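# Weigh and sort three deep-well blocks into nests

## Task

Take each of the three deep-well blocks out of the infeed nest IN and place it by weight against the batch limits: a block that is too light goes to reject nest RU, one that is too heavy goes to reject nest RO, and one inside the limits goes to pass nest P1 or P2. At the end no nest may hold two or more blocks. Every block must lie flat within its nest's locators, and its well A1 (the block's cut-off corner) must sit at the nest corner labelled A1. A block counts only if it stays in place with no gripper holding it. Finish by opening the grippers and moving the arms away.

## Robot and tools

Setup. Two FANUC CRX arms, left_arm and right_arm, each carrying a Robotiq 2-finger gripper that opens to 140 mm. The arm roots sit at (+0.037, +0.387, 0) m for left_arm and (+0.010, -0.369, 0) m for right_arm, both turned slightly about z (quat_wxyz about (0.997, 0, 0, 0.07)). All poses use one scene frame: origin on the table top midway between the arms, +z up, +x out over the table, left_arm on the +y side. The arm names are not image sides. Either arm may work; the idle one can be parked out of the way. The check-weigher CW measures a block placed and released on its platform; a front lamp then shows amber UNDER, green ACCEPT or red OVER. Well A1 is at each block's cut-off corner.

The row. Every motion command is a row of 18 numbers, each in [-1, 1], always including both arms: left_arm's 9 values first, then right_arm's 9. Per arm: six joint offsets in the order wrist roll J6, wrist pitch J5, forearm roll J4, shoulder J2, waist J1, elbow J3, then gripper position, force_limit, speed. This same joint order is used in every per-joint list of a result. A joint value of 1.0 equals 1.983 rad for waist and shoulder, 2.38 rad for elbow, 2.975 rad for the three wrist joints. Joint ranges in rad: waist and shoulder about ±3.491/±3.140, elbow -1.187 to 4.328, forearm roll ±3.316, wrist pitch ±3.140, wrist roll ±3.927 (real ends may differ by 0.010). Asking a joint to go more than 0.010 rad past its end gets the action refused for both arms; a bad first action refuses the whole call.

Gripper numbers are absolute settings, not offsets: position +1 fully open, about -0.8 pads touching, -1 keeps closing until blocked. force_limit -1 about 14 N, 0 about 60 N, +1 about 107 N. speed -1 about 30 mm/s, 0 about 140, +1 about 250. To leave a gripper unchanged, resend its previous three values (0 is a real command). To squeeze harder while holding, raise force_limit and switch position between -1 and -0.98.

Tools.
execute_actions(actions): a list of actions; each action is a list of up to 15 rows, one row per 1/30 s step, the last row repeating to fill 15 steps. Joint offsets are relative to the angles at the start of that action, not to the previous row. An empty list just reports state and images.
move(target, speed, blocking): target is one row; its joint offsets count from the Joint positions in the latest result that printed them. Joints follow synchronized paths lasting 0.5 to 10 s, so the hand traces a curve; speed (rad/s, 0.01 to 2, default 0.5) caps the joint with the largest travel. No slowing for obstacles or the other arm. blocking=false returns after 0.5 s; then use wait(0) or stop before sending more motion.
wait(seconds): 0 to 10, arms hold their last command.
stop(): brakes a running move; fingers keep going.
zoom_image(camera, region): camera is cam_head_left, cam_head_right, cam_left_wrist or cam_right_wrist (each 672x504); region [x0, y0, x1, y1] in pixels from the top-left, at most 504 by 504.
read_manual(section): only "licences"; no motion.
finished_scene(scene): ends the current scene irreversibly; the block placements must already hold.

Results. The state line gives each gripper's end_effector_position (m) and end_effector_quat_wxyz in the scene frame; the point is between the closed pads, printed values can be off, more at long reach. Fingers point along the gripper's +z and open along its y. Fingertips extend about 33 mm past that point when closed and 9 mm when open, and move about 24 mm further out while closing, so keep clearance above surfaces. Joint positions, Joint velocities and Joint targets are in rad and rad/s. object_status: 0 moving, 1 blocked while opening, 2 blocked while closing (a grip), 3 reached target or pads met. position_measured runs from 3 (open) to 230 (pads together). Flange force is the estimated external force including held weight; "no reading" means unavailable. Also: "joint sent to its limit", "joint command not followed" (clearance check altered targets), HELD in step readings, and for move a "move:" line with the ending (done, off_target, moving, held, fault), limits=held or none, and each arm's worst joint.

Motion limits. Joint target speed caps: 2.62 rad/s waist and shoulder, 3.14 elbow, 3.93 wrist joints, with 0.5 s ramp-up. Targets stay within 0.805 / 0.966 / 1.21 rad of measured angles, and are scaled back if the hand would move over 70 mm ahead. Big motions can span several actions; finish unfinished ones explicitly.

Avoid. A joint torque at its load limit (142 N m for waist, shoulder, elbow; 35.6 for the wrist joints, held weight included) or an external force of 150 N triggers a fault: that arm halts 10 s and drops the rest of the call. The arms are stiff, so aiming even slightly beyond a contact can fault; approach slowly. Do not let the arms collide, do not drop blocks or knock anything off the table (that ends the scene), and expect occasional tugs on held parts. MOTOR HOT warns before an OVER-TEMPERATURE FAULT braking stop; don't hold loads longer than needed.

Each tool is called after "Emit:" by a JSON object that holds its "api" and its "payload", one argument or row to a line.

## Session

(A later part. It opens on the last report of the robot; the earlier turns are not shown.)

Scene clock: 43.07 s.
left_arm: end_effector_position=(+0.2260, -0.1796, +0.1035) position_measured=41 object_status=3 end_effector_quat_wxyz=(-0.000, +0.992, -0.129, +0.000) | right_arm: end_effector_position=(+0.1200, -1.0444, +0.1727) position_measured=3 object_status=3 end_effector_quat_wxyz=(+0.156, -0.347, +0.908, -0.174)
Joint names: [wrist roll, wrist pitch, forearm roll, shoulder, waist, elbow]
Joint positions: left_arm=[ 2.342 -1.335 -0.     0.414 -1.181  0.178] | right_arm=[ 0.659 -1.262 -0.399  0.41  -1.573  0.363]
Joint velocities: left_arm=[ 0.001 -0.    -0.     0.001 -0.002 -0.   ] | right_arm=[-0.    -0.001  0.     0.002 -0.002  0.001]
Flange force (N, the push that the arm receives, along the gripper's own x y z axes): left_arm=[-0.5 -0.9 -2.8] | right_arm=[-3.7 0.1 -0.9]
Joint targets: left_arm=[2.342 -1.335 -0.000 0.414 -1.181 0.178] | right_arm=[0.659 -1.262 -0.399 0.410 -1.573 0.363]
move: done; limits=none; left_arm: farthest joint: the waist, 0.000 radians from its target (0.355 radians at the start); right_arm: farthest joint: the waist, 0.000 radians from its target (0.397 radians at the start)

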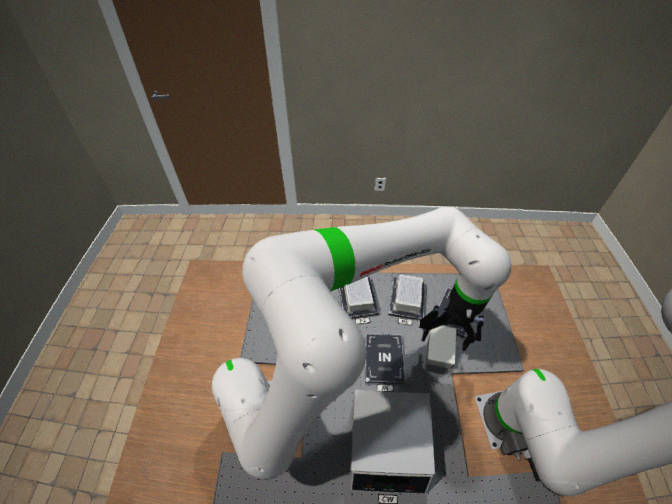

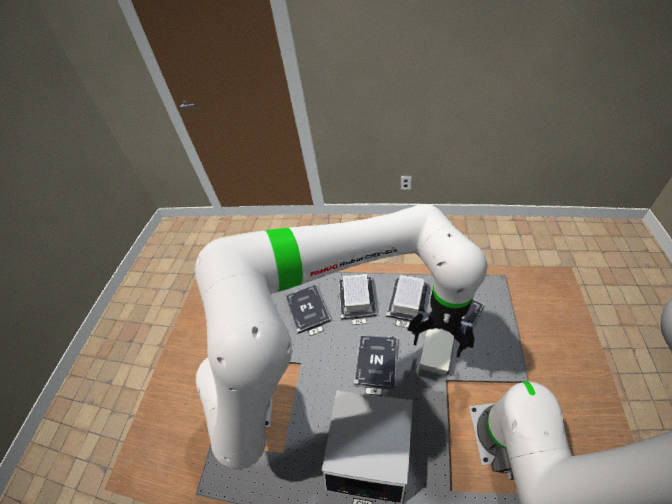

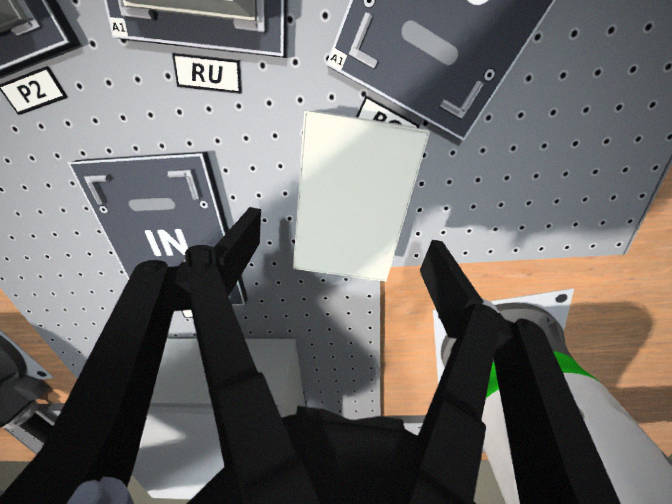

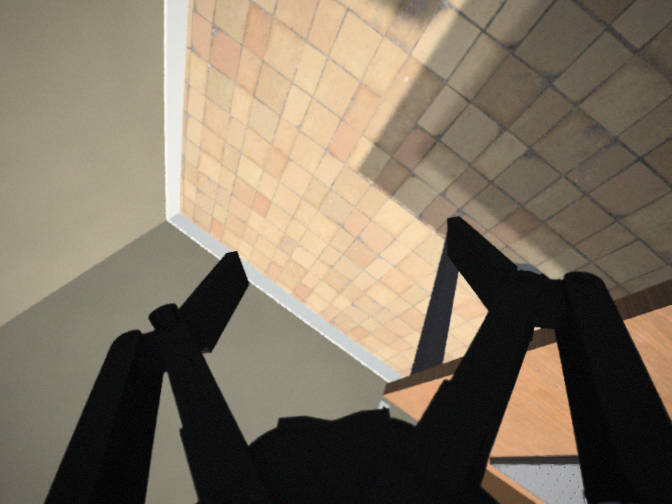

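Emit:
{"api": "move", "payload": {
  "target": [-0.0036,0.038,0,0.034,0.0053,-0.019,0.7,0,0,0,0,0,0,0,0,1,0,0],
  "speed": 0.15
}}

Emit:
{"api": "move", "payload": {
  "target": [0,0,0,0,0,0,-1,0,0,0,0,0,0,0,0,1,0,0]
}}

Emit:
{"api": "move", "payload": {
  "target": [0,-0.0134,0,-0.02,0,0,-1,0,0,0,0,0,0,0,0,1,0,0],
  "speed": 0.1
}}

Emit:
{"api": "move", "payload": {
  "target": [-0.2555,0,0,0,-0.01,0,-1,0,0,0,0,0,0,0,0,1,0,0],
  "speed": 0.7
}}

Scene clock: 44.67 s.
left_arm: end_effector_position=(+0.2378, -0.1870, +0.0452) position_measured=41 object_status=3 end_effector_quat_wxyz=(+0.000, +0.992, -0.130, +0.000) | right_arm: end_effector_position=(+0.1199, -1.0444, +0.1727) position_measured=3 object_status=3 end_effector_quat_wxyz=(+0.156, -0.347, +0.908, -0.174)
Joint names: [wrist roll, wrist pitch, forearm roll, shoulder, waist, elbow]
Joint positions: left_arm=[ 2.331 -1.222 -0.     0.481 -1.17   0.133] | right_arm=[ 0.659 -1.262 -0.399  0.41  -1.573  0.363]
Joint velocities: left_arm=[-0.     0.002  0.001  0.001 -0.    -0.001] | right_arm=[-0.     0.001 -0.001  0.     0.     0.   ]
Flange force (N, the push that the arm receives, along the gripper's own x y z axes): left_arm=[0.4 1.4 -4.0] | right_arm=[-3.2 3.2 -2.4]
Joint targets: left_arm=[2.331 -1.222 -0.000 0.481 -1.170 0.133] | right_arm=[0.659 -1.262 -0.399 0.410 -1.573 0.363]
move: done; limits=none; left_arm: farthest joint: the shoulder, 0.001 radians from its target (0.068 radians at the start); right_arm: farthest joint: the waist, 0.000 radians from its target (0.000 radians at the start)

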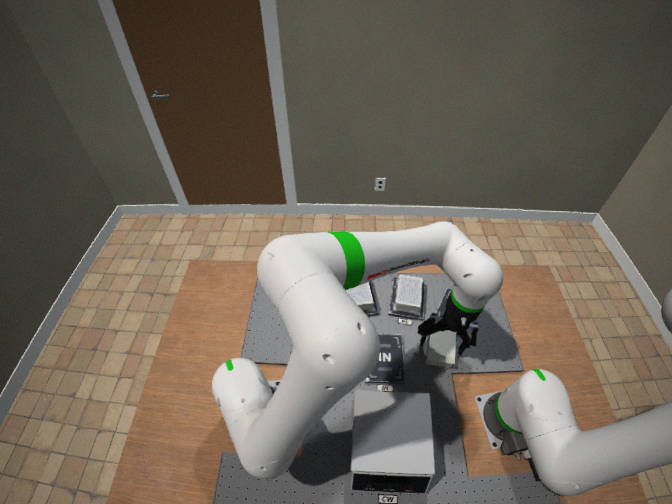

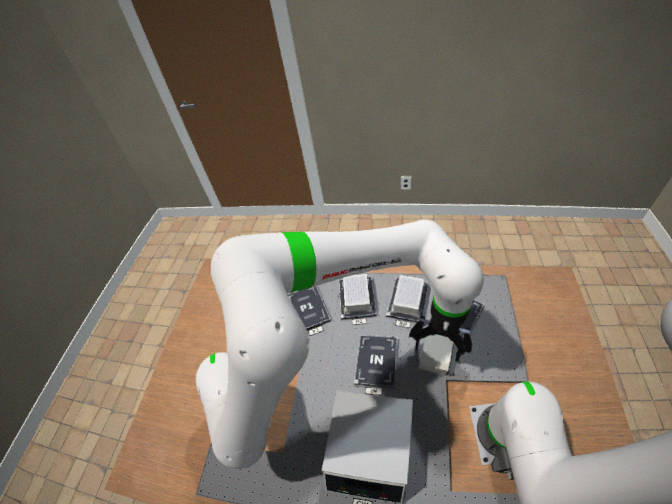

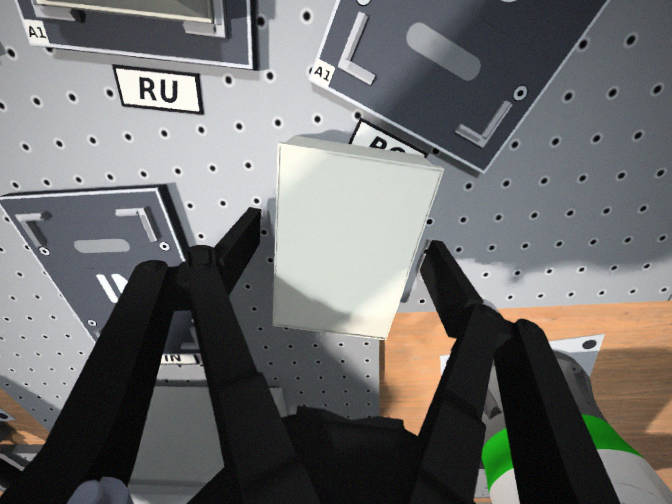

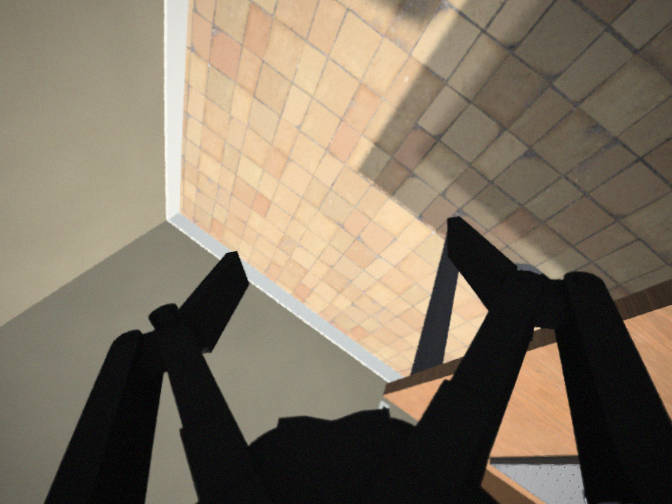

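Scene clock: 45.17 s.
left_arm: end_effector_position=(+0.2378, -0.1870, +0.0452) position_measured=104 object_status=0 end_effector_quat_wxyz=(+0.000, +0.992, -0.130, +0.000) | right_arm: end_effector_position=(+0.1199, -1.0444, +0.1727) position_measured=3 object_status=3 end_effector_quat_wxyz=(+0.156, -0.347, +0.908, -0.174)
Joint names: [wrist roll, wrist pitch, forearm roll, shoulder, waist, elbow]
Joint positions: left_arm=[ 2.331 -1.222 -0.     0.481 -1.17   0.133] | right_arm=[ 0.659 -1.262 -0.399  0.41  -1.573  0.363]
Joint velocities: left_arm=[ 0.     0.     0.001  0.     0.    -0.   ] | right_arm=[ 0.    -0.001 -0.001 -0.     0.    -0.   ]
Flange force (N, the push that the arm receives, along the gripper's own x y z axes): left_arm=[-1.1 -1.9 -24.6] | right_arm=[-1.7 -0.1 -2.3]
Joint targets: left_arm=[2.331 -1.222 -0.000 0.481 -1.170 0.133] | right_arm=[0.659 -1.262 -0.399 0.410 -1.573 0.363]
move: done; limits=none; left_arm: farthest joint: the waist, 0.000 radians from its target (0.000 radians at the start); right_arm: farthest joint: the waist, 0.000 radians from its target (0.000 radians at the start)

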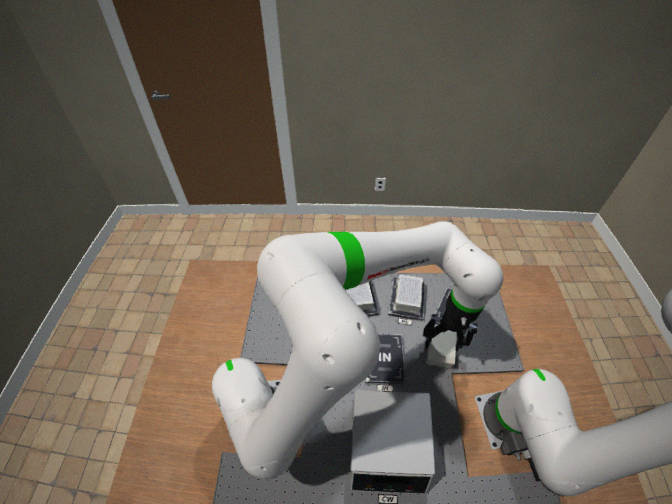

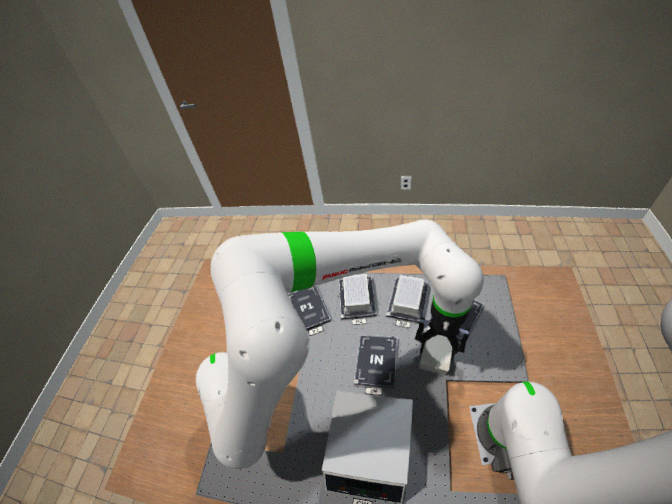

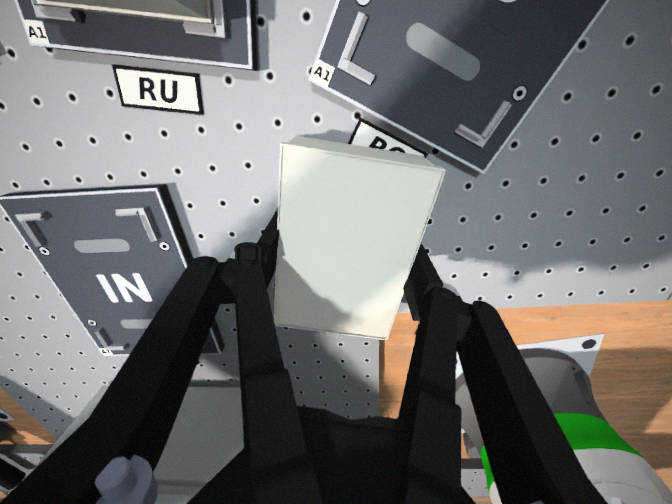

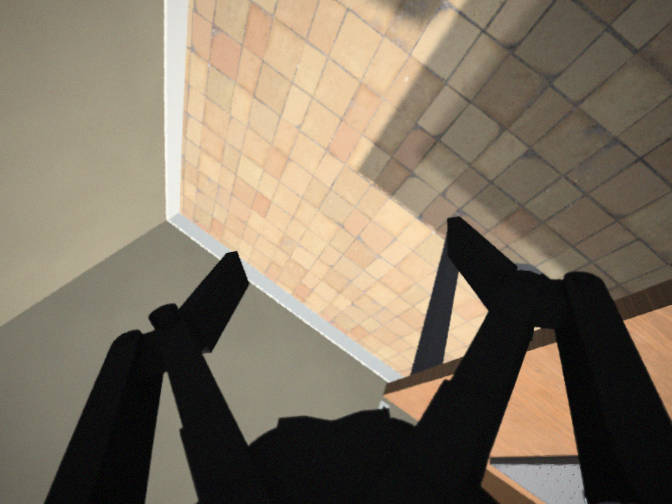

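Scene clock: 46.00 s.
left_arm: end_effector_position=(+0.2330, -0.1793, +0.0685) position_measured=104 object_status=2 end_effector_quat_wxyz=(-0.000, +0.992, -0.129, +0.000) | right_arm: end_effector_position=(+0.1199, -1.0444, +0.1727) position_measured=3 object_status=3 end_effector_quat_wxyz=(+0.156, -0.347, +0.908, -0.174)
Joint names: [wrist roll, wrist pitch, forearm roll, shoulder, waist, elbow]
Joint positions: left_arm=[ 2.331 -1.262 -0.     0.441 -1.17   0.133] | right_arm=[ 0.659 -1.262 -0.399  0.41  -1.573  0.363]
Joint velocities: left_arm=[ 0.    -0.001 -0.001 -0.002 -0.     0.   ] | right_arm=[ 0.     0.001  0.001  0.    -0.    -0.001]
Flange force (N, the push that the arm receives, along the gripper's own x y z axes): left_arm=[-3.3 -3.2 -1.6] | right_arm=[-0.6 0.3 -2.4]
Joint targets: left_arm=[2.331 -1.262 -0.000 0.441 -1.170 0.133] | right_arm=[0.659 -1.262 -0.399 0.410 -1.573 0.363]
move: done; limits=none; left_arm: farthest joint: the waist, 0.000 radians from its target (0.000 radians at the start); right_arm: farthest joint: the waist, 0.000 radians from its target (0.000 radians at the start)

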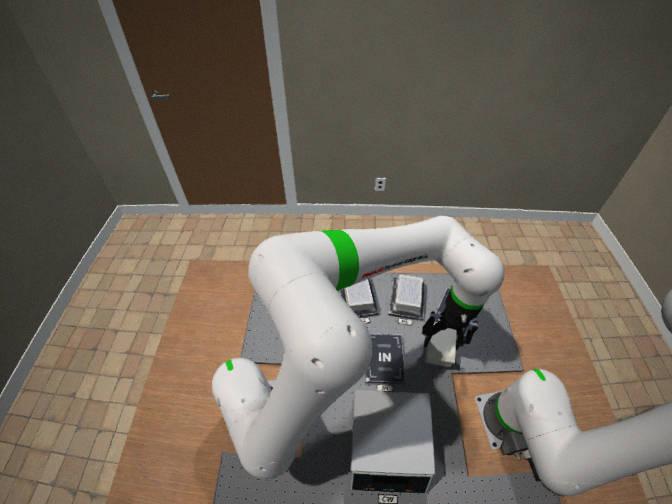

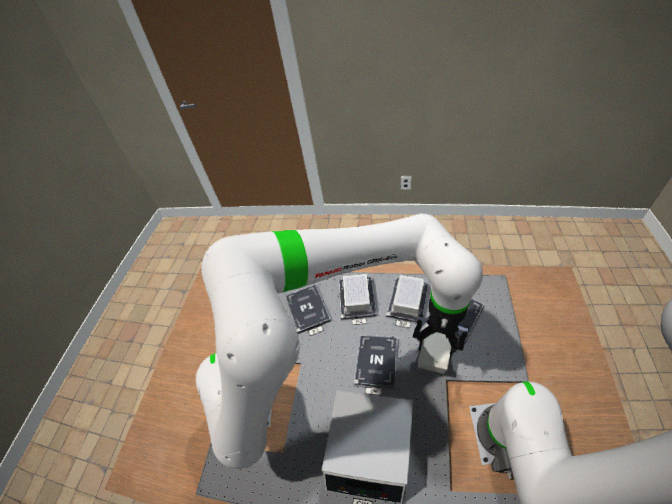

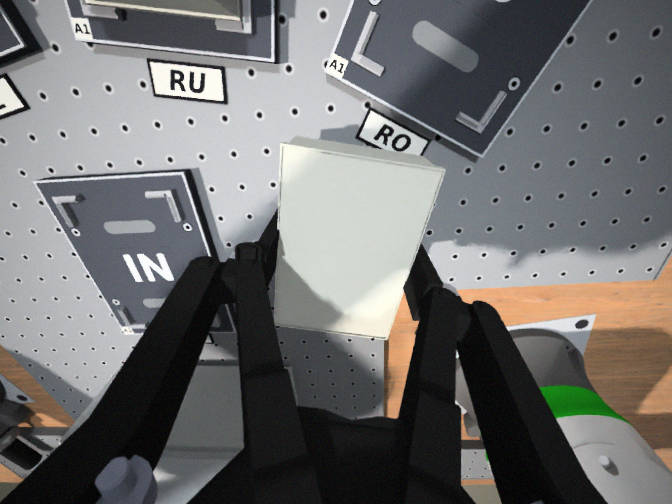

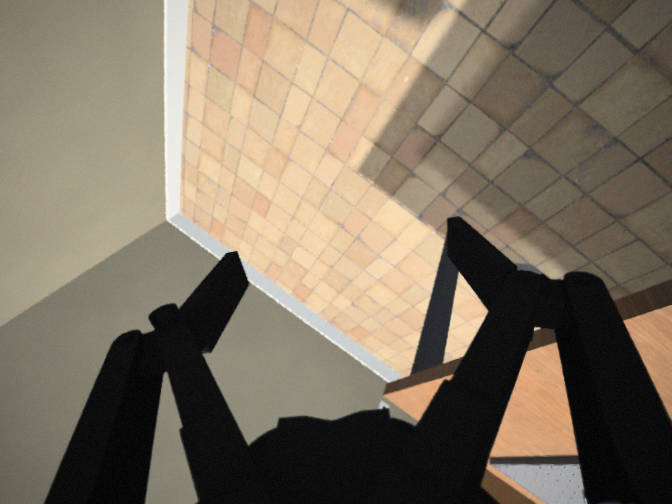

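Scene clock: 47.70 s.
left_arm: end_effector_position=(+0.2217, -0.1830, +0.0685) position_measured=104 object_status=2 end_effector_quat_wxyz=(-0.000, +0.868, -0.497, +0.000) | right_arm: end_effector_position=(+0.1199, -1.0444, +0.1727) position_measured=3 object_status=3 end_effector_quat_wxyz=(+0.156, -0.347, +0.908, -0.174)
Joint names: [wrist roll, wrist pitch, forearm roll, shoulder, waist, elbow]
Joint positions: left_arm=[ 1.571 -1.262 -0.     0.441 -1.19   0.133] | right_arm=[ 0.659 -1.262 -0.399  0.41  -1.573  0.363]
Joint velocities: left_arm=[-0.001 -0.001 -0.001 -0.001 -0.     0.   ] | right_arm=[-0.    -0.    -0.    -0.001 -0.    -0.   ]
Flange force (N, the push that the arm receives, along the gripper's own x y z axes): left_arm=[-0.3 0.5 -2.3] | right_arm=[-2.7 0.0 -2.9]
Joint targets: left_arm=[1.571 -1.262 -0.000 0.441 -1.190 0.133] | right_arm=[0.659 -1.262 -0.399 0.410 -1.573 0.363]
move: done; limits=none; left_arm: farthest joint: the waist, 0.000 radians from its target (0.020 radians at the start); right_arm: farthest joint: the waist, 0.000 radians from its target (0.000 radians at the start)

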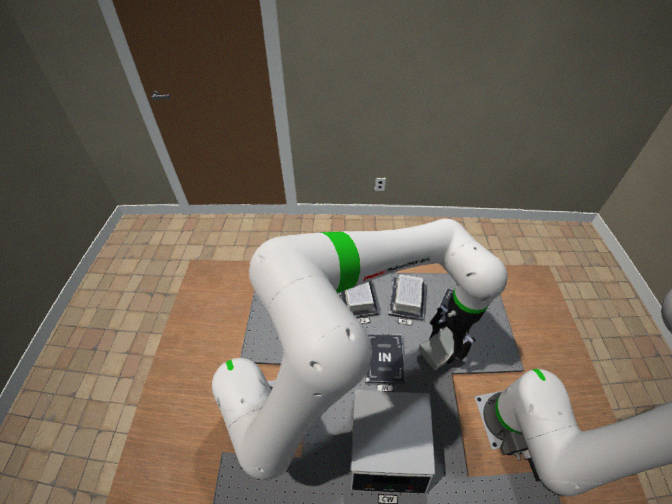

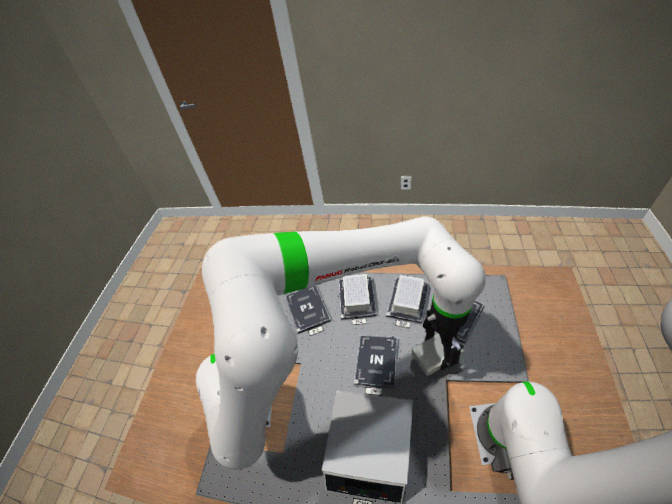

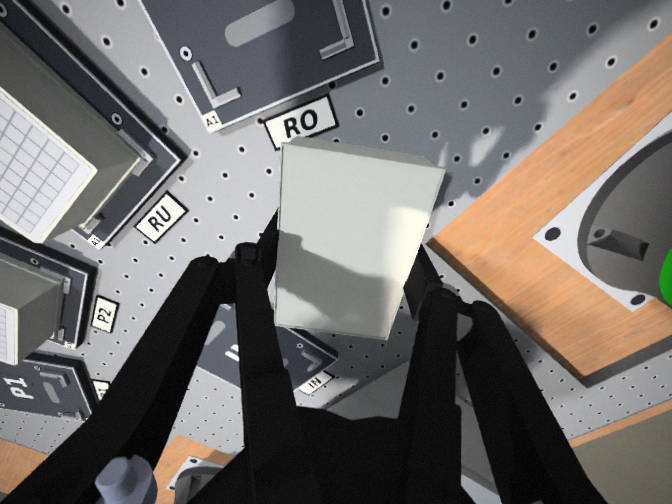

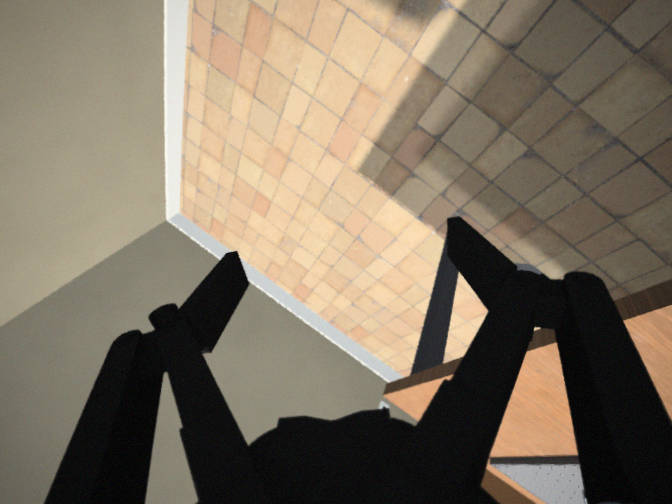

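Emit:
{"api": "move", "payload": {
  "target": [0,0.0181,0,0,0,-0.0227,-1,0,0,0,0,0,0,0,0,1,0,0],
  "speed": 0.05
}}

Emit:
{"api": "move", "payload": {
  "target": [0,0,0,0,0,0,0.7,0,0,0,0,0,0,0,0,1,0,0]
}}

Emit:
{"api": "move", "payload": {
  "target": [0,0.3324,0,-0.278,0,-0.3172,0.7,0,0,0,0,0,0,0,0,1,0,0],
  "speed": 0.6
}}

Emit:
{"api": "move", "payload": {
  "target": [0,0.0746,0,0.0734,0,-0.032,0.7,0,0,0,0,0,0,0,0,1,0,0],
  "speed": 0.2
}}

Emit:
{"api": "move", "payload": {
  "target": [0,0,0,0,0,0,-1,0.3,0,0,0,0,0,0,0,1,0,0]
}}

Scene clock: 51.73 s.
left_arm: end_effector_position=(+0.2178, -0.1764, +0.0466) position_measured=104 object_status=2 end_effector_quat_wxyz=(-0.000, +0.868, -0.497, +0.000) | right_arm: end_effector_position=(+0.1199, -1.0444, +0.1727) position_measured=3 object_status=3 end_effector_quat_wxyz=(+0.156, -0.347, +0.908, -0.174)
Joint names: [wrist roll, wrist pitch, forearm roll, shoulder, waist, elbow]
Joint positions: left_arm=[ 1.571 -1.208 -0.     0.441 -1.19   0.079] | right_arm=[ 0.659 -1.262 -0.399  0.41  -1.573  0.363]
Joint velocities: left_arm=[-0.     0.001 -0.    -0.001 -0.    -0.002] | right_arm=[-0.    -0.001 -0.001 -0.001  0.    -0.   ]
Flange force (N, the push that the arm receives, along the gripper's own x y z axes): left_arm=[-5.9 -1.2 -1.0] | right_arm=[2.2 -0.8 -3.2]
Joint targets: left_arm=[1.571 -1.208 -0.000 0.441 -1.190 0.079] | right_arm=[0.659 -1.262 -0.399 0.410 -1.573 0.363]
move: done; limits=none; left_arm: farthest joint: the waist, 0.000 radians from its target (0.000 radians at the start); right_arm: farthest joint: the waist, 0.000 radians from its target (0.000 radians at the start)

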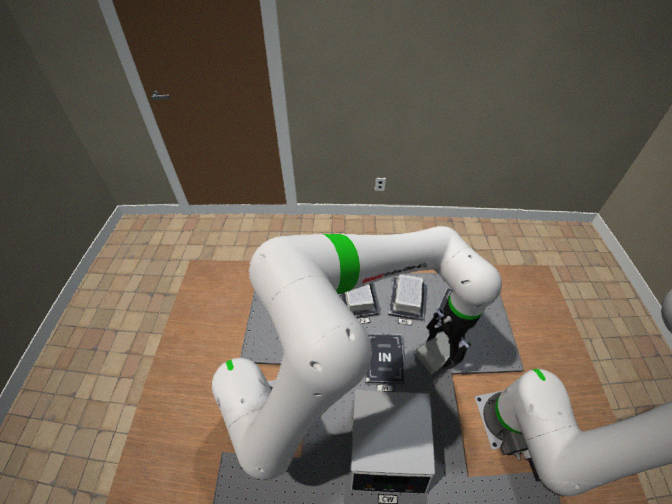

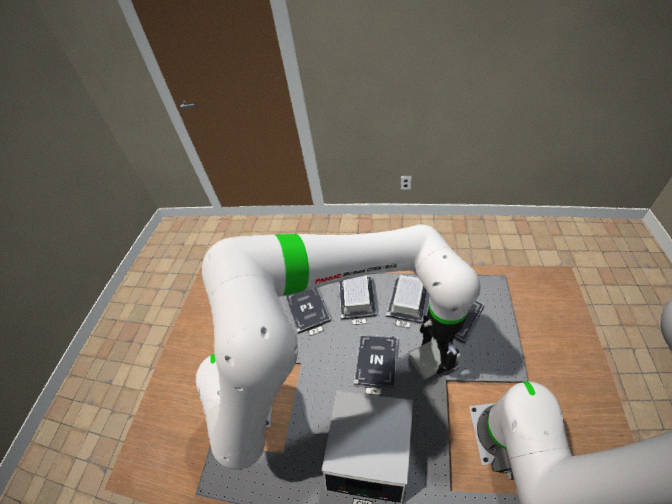

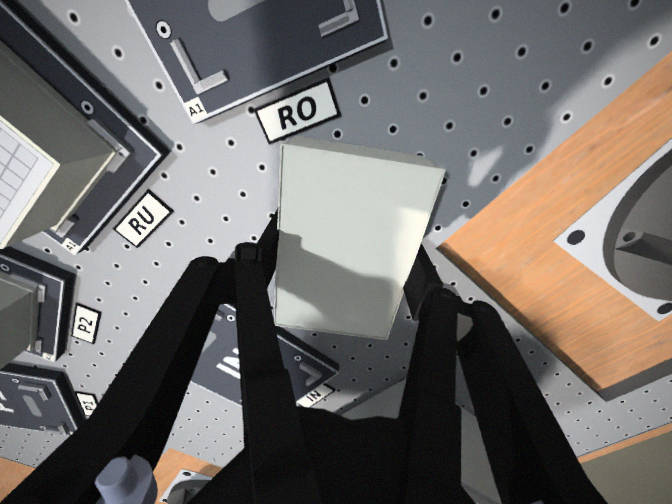

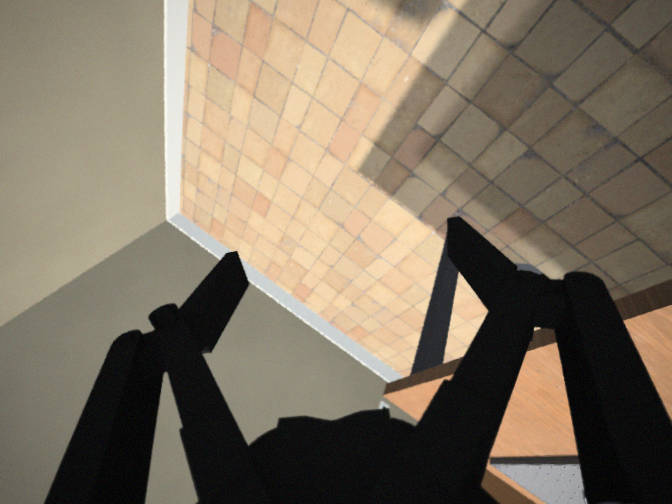

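Scene clock: 52.27 s.
left_arm: end_effector_position=(+0.2178, -0.1764, +0.0466) position_measured=41 object_status=3 end_effector_quat_wxyz=(-0.000, +0.868, -0.497, +0.000) | right_arm: end_effector_position=(+0.1199, -1.0444, +0.1727) position_measured=3 object_status=3 end_effector_quat_wxyz=(+0.156, -0.347, +0.908, -0.174)
Joint names: [wrist roll, wrist pitch, forearm roll, shoulder, waist, elbow]
Joint positions: left_arm=[ 1.571 -1.208 -0.     0.441 -1.19   0.079] | right_arm=[ 0.659 -1.262 -0.399  0.41  -1.573  0.363]
Joint velocities: left_arm=[-0.    -0.     0.001 -0.001  0.     0.   ] | right_arm=[ 0.    -0.001  0.002 -0.     0.001  0.001]
Flange force (N, the push that the arm receives, along the gripper's own x y z axes): left_arm=[-1.0 0.6 -3.3] | right_arm=[-1.5 0.5 -1.2]
Joint targets: left_arm=[1.571 -1.208 -0.000 0.441 -1.190 0.079] | right_arm=[0.659 -1.262 -0.399 0.410 -1.573 0.363]
move: done; limits=none; left_arm: farthest joint: the waist, 0.000 radians from its target (0.000 radians at the start); right_arm: farthest joint: the waist, 0.000 radians from its target (0.000 radians at the start)

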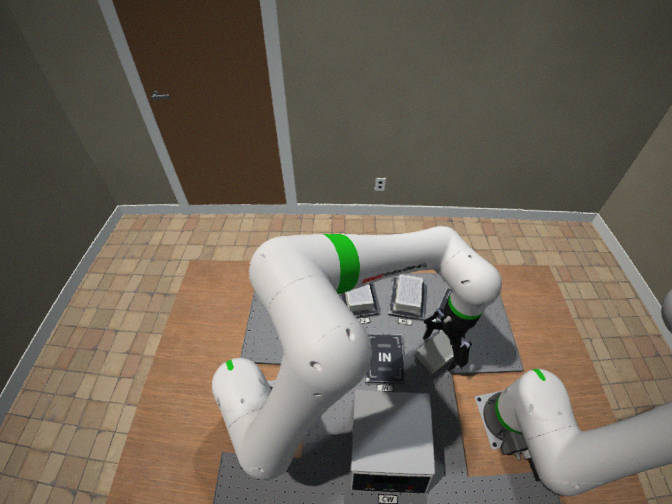

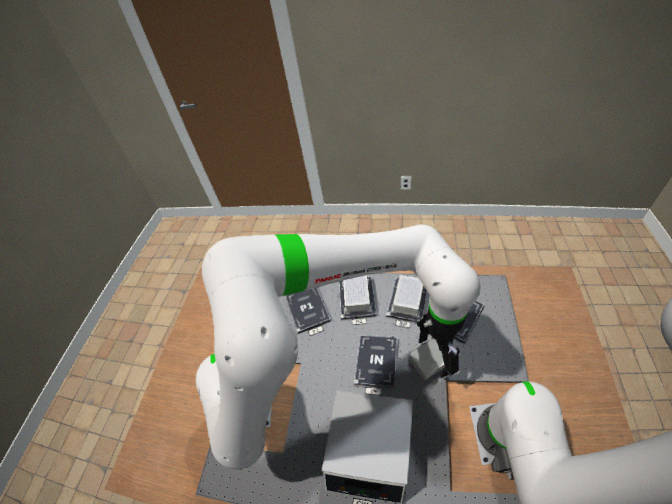

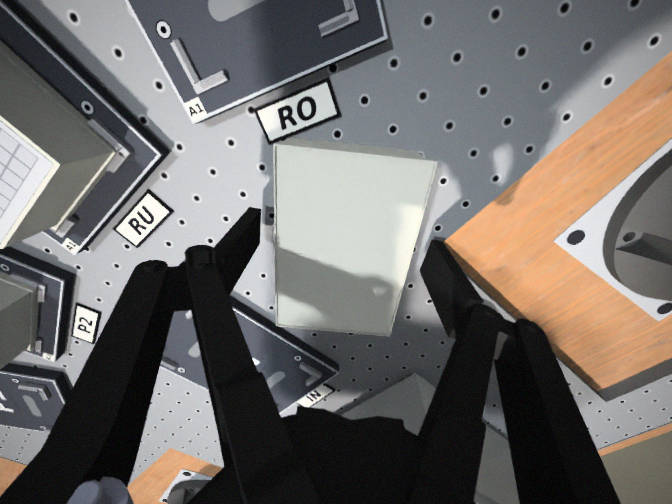

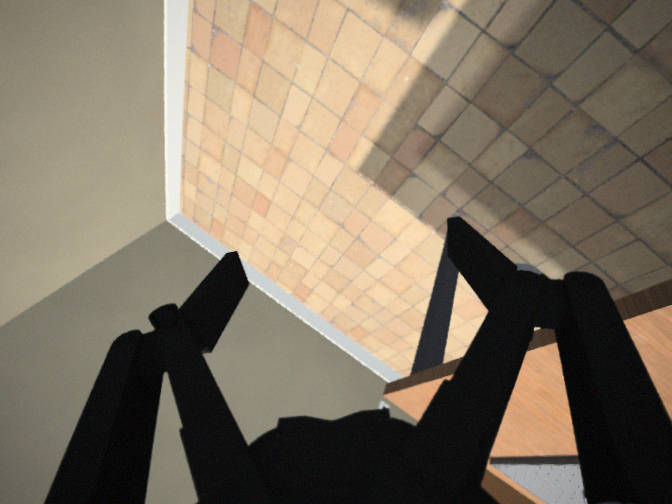

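Scene clock: 54.53 s.
left_arm: end_effector_position=(+0.2141, -0.1702, +0.1097) position_measured=41 object_status=3 end_effector_quat_wxyz=(+0.190, +0.802, -0.459, +0.332) | right_arm: end_effector_position=(+0.1199, -1.0444, +0.1727) position_measured=3 object_status=3 end_effector_quat_wxyz=(+0.156, -0.347, +0.908, -0.174)
Joint names: [wrist roll, wrist pitch, forearm roll, shoulder, waist, elbow]
Joint positions: left_arm=[ 1.571 -0.219 -0.    -0.11  -1.19  -0.676] | right_arm=[ 0.659 -1.262 -0.399  0.41  -1.573  0.363]
Joint velocities: left_arm=[-0.     0.002 -0.    -0.002  0.    -0.001] | right_arm=[ 0.  0. -0.  0. -0. -0.]
Flange force (N, the push that the arm receives, along the gripper's own x y z axes): left_arm=no reading | right_arm=[-1.7 1.6 -2.9]
Joint targets: left_arm=[1.571 -0.219 -0.000 -0.110 -1.190 -0.676] | right_arm=[0.659 -1.262 -0.399 0.410 -1.573 0.363]
move: done; limits=none; left_arm: farthest joint: the waist, 0.000 radians from its target (0.000 radians at the start); right_arm: farthest joint: the waist, 0.000 radians from its target (0.000 radians at the start)

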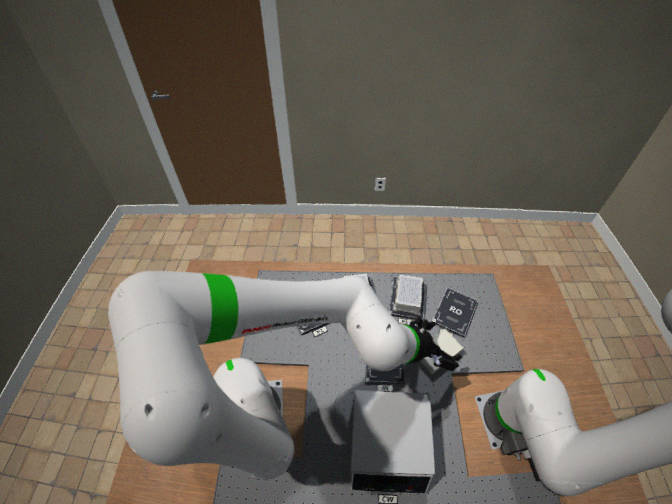

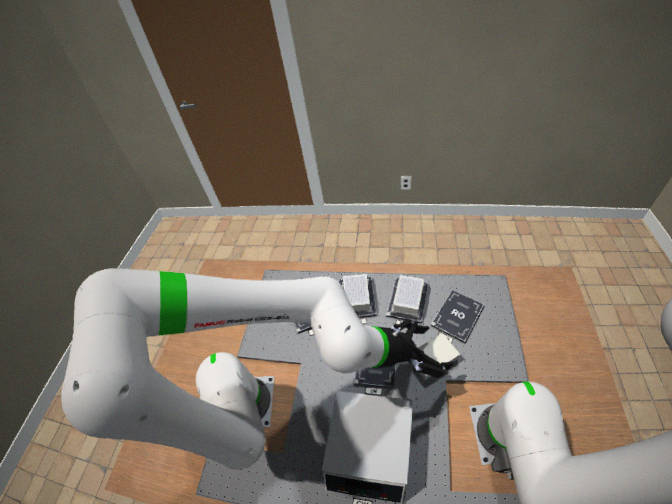

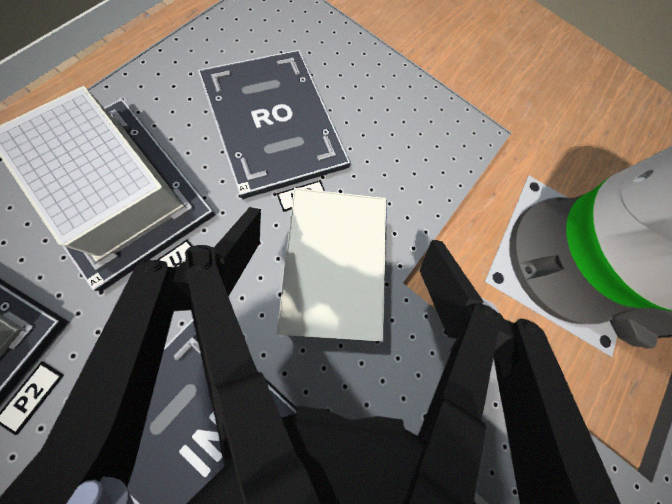

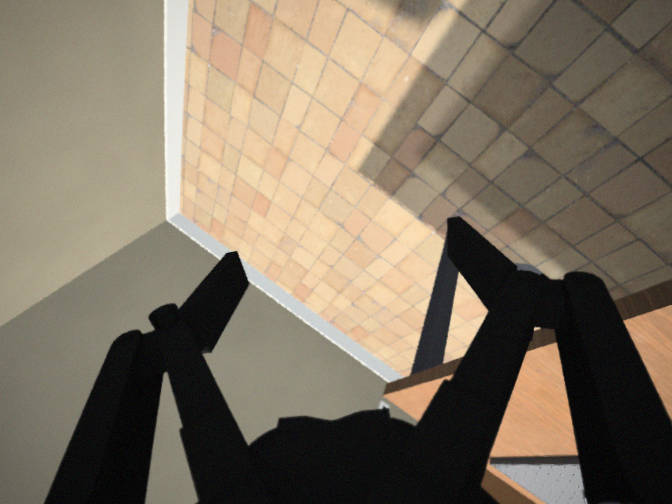

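Scene clock: 56.10 s.
left_arm: end_effector_position=(+0.2141, -0.1703, +0.0378) position_measured=41 object_status=3 end_effector_quat_wxyz=(+0.190, +0.802, -0.459, +0.332) | right_arm: end_effector_position=(+0.1199, -1.0444, +0.1727) position_measured=3 object_status=3 end_effector_quat_wxyz=(+0.156, -0.347, +0.908, -0.174)
Joint names: [wrist roll, wrist pitch, forearm roll, shoulder, waist, elbow]
Joint positions: left_arm=[ 1.571  0.002 -0.     0.036 -1.19  -0.752] | right_arm=[ 0.659 -1.262 -0.399  0.41  -1.573  0.363]
Joint velocities: left_arm=[ 0.     0.001  0.001  0.    -0.    -0.001] | right_arm=[ 0.     0.    -0.001  0.001  0.     0.001]
Flange force (N, the push that the arm receives, along the gripper's own x y z axes): left_arm=no reading | right_arm=[-1.2 -0.3 -2.1]
Joint targets: left_arm=[1.571 0.003 -0.000 0.036 -1.190 -0.752] | right_arm=[0.659 -1.262 -0.399 0.410 -1.573 0.363]
move: done; limits=none; left_arm: farthest joint: the wrist pitch, 0.001 radians from its target (0.222 radians at the start); right_arm: farthest joint: the waist, 0.000 radians from its target (0.000 radians at the start)

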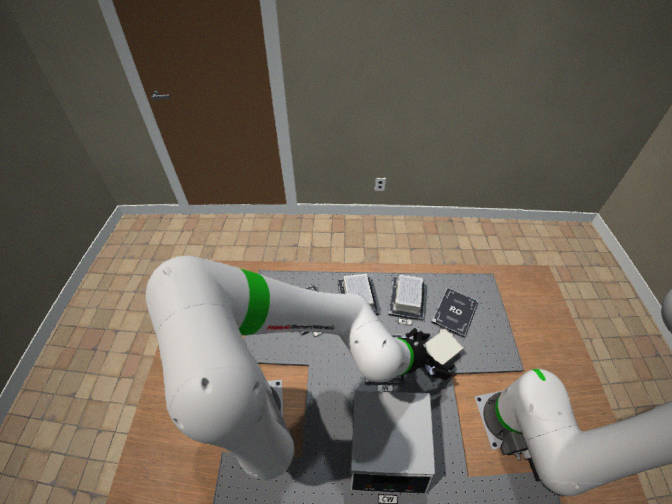

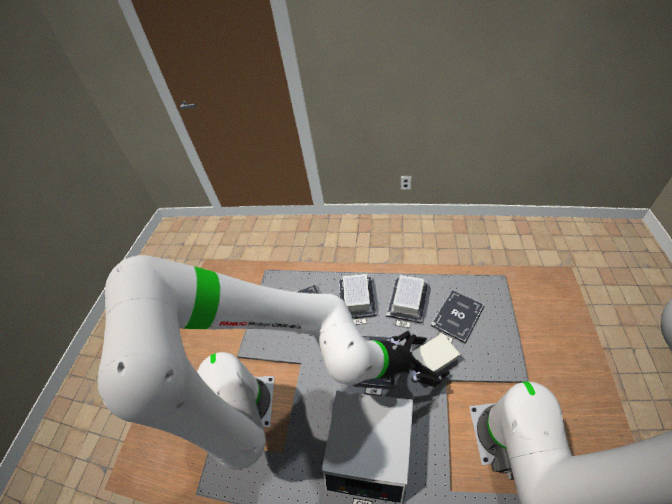

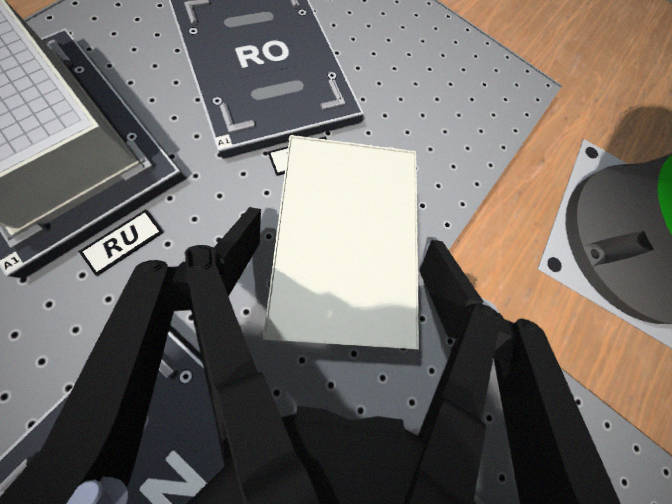

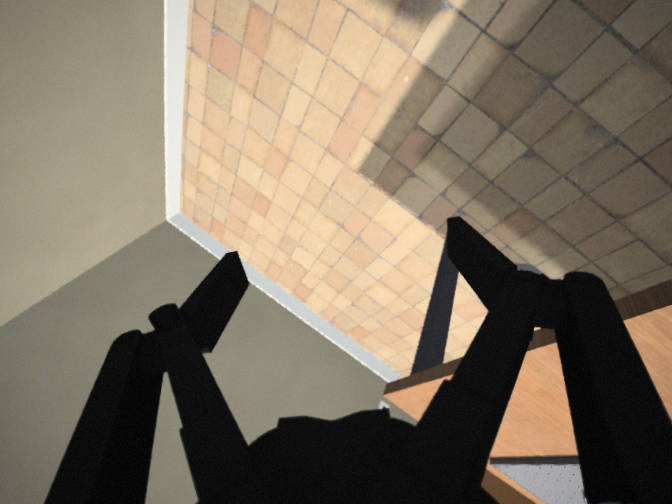

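Scene clock: 56.63 s.
left_arm: end_effector_position=(+0.2142, -0.1705, +0.0382) position_measured=102 object_status=2 end_effector_quat_wxyz=(+0.190, +0.802, -0.459, +0.333) | right_arm: end_effector_position=(+0.1199, -1.0444, +0.1727) position_measured=3 object_status=3 end_effector_quat_wxyz=(+0.156, -0.347, +0.908, -0.174)
Joint names: [wrist roll, wrist pitch, forearm roll, shoulder, waist, elbow]
Joint positions: left_arm=[ 1.571  0.003 -0.     0.035 -1.19  -0.752] | right_arm=[ 0.659 -1.262 -0.399  0.41  -1.573  0.363]
Joint velocities: left_arm=[-0.    -0.003 -0.    -0.001 -0.     0.   ] | right_arm=[-0.    -0.    -0.    -0.     0.     0.001]
Flange force (N, the push that the arm receives, along the gripper's own x y z axes): left_arm=no reading | right_arm=[-0.8 1.0 -3.2]
Joint targets: left_arm=[1.571 0.002 -0.000 0.036 -1.190 -0.752] | right_arm=[0.659 -1.262 -0.399 0.410 -1.573 0.363]
move: done; limits=none; left_arm: farthest joint: the shoulder, 0.001 radians from its target (0.000 radians at the start); right_arm: farthest joint: the waist, 0.000 radians from its target (0.000 radians at the start)

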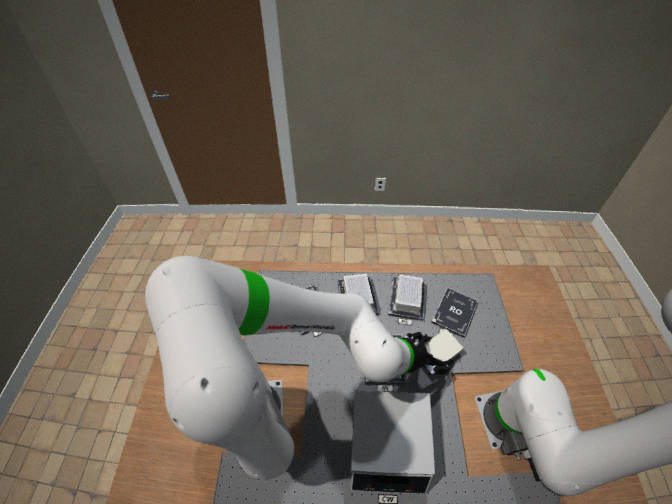

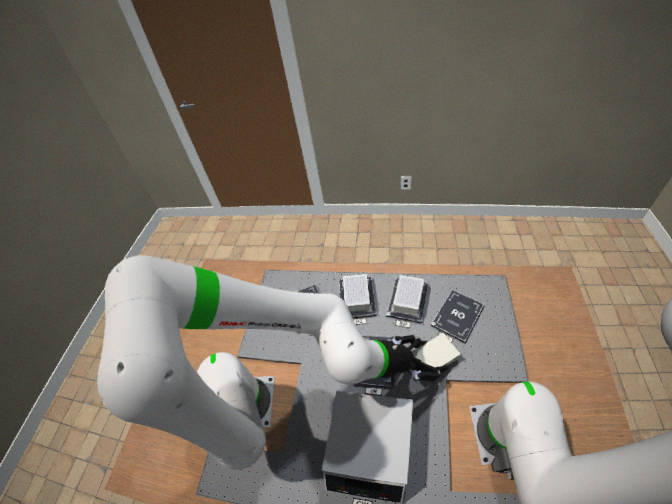

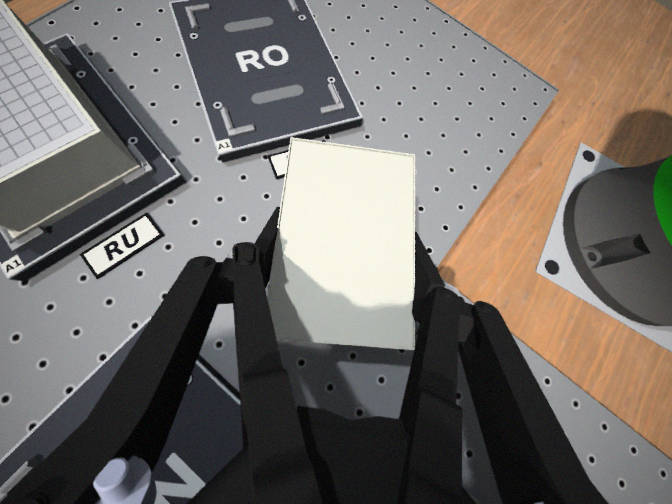

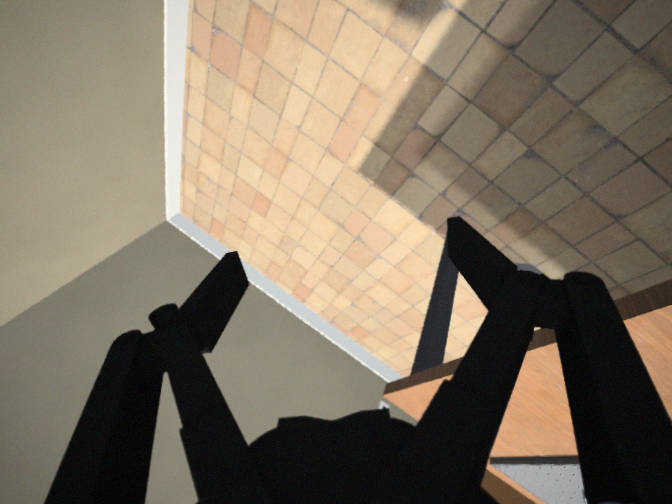

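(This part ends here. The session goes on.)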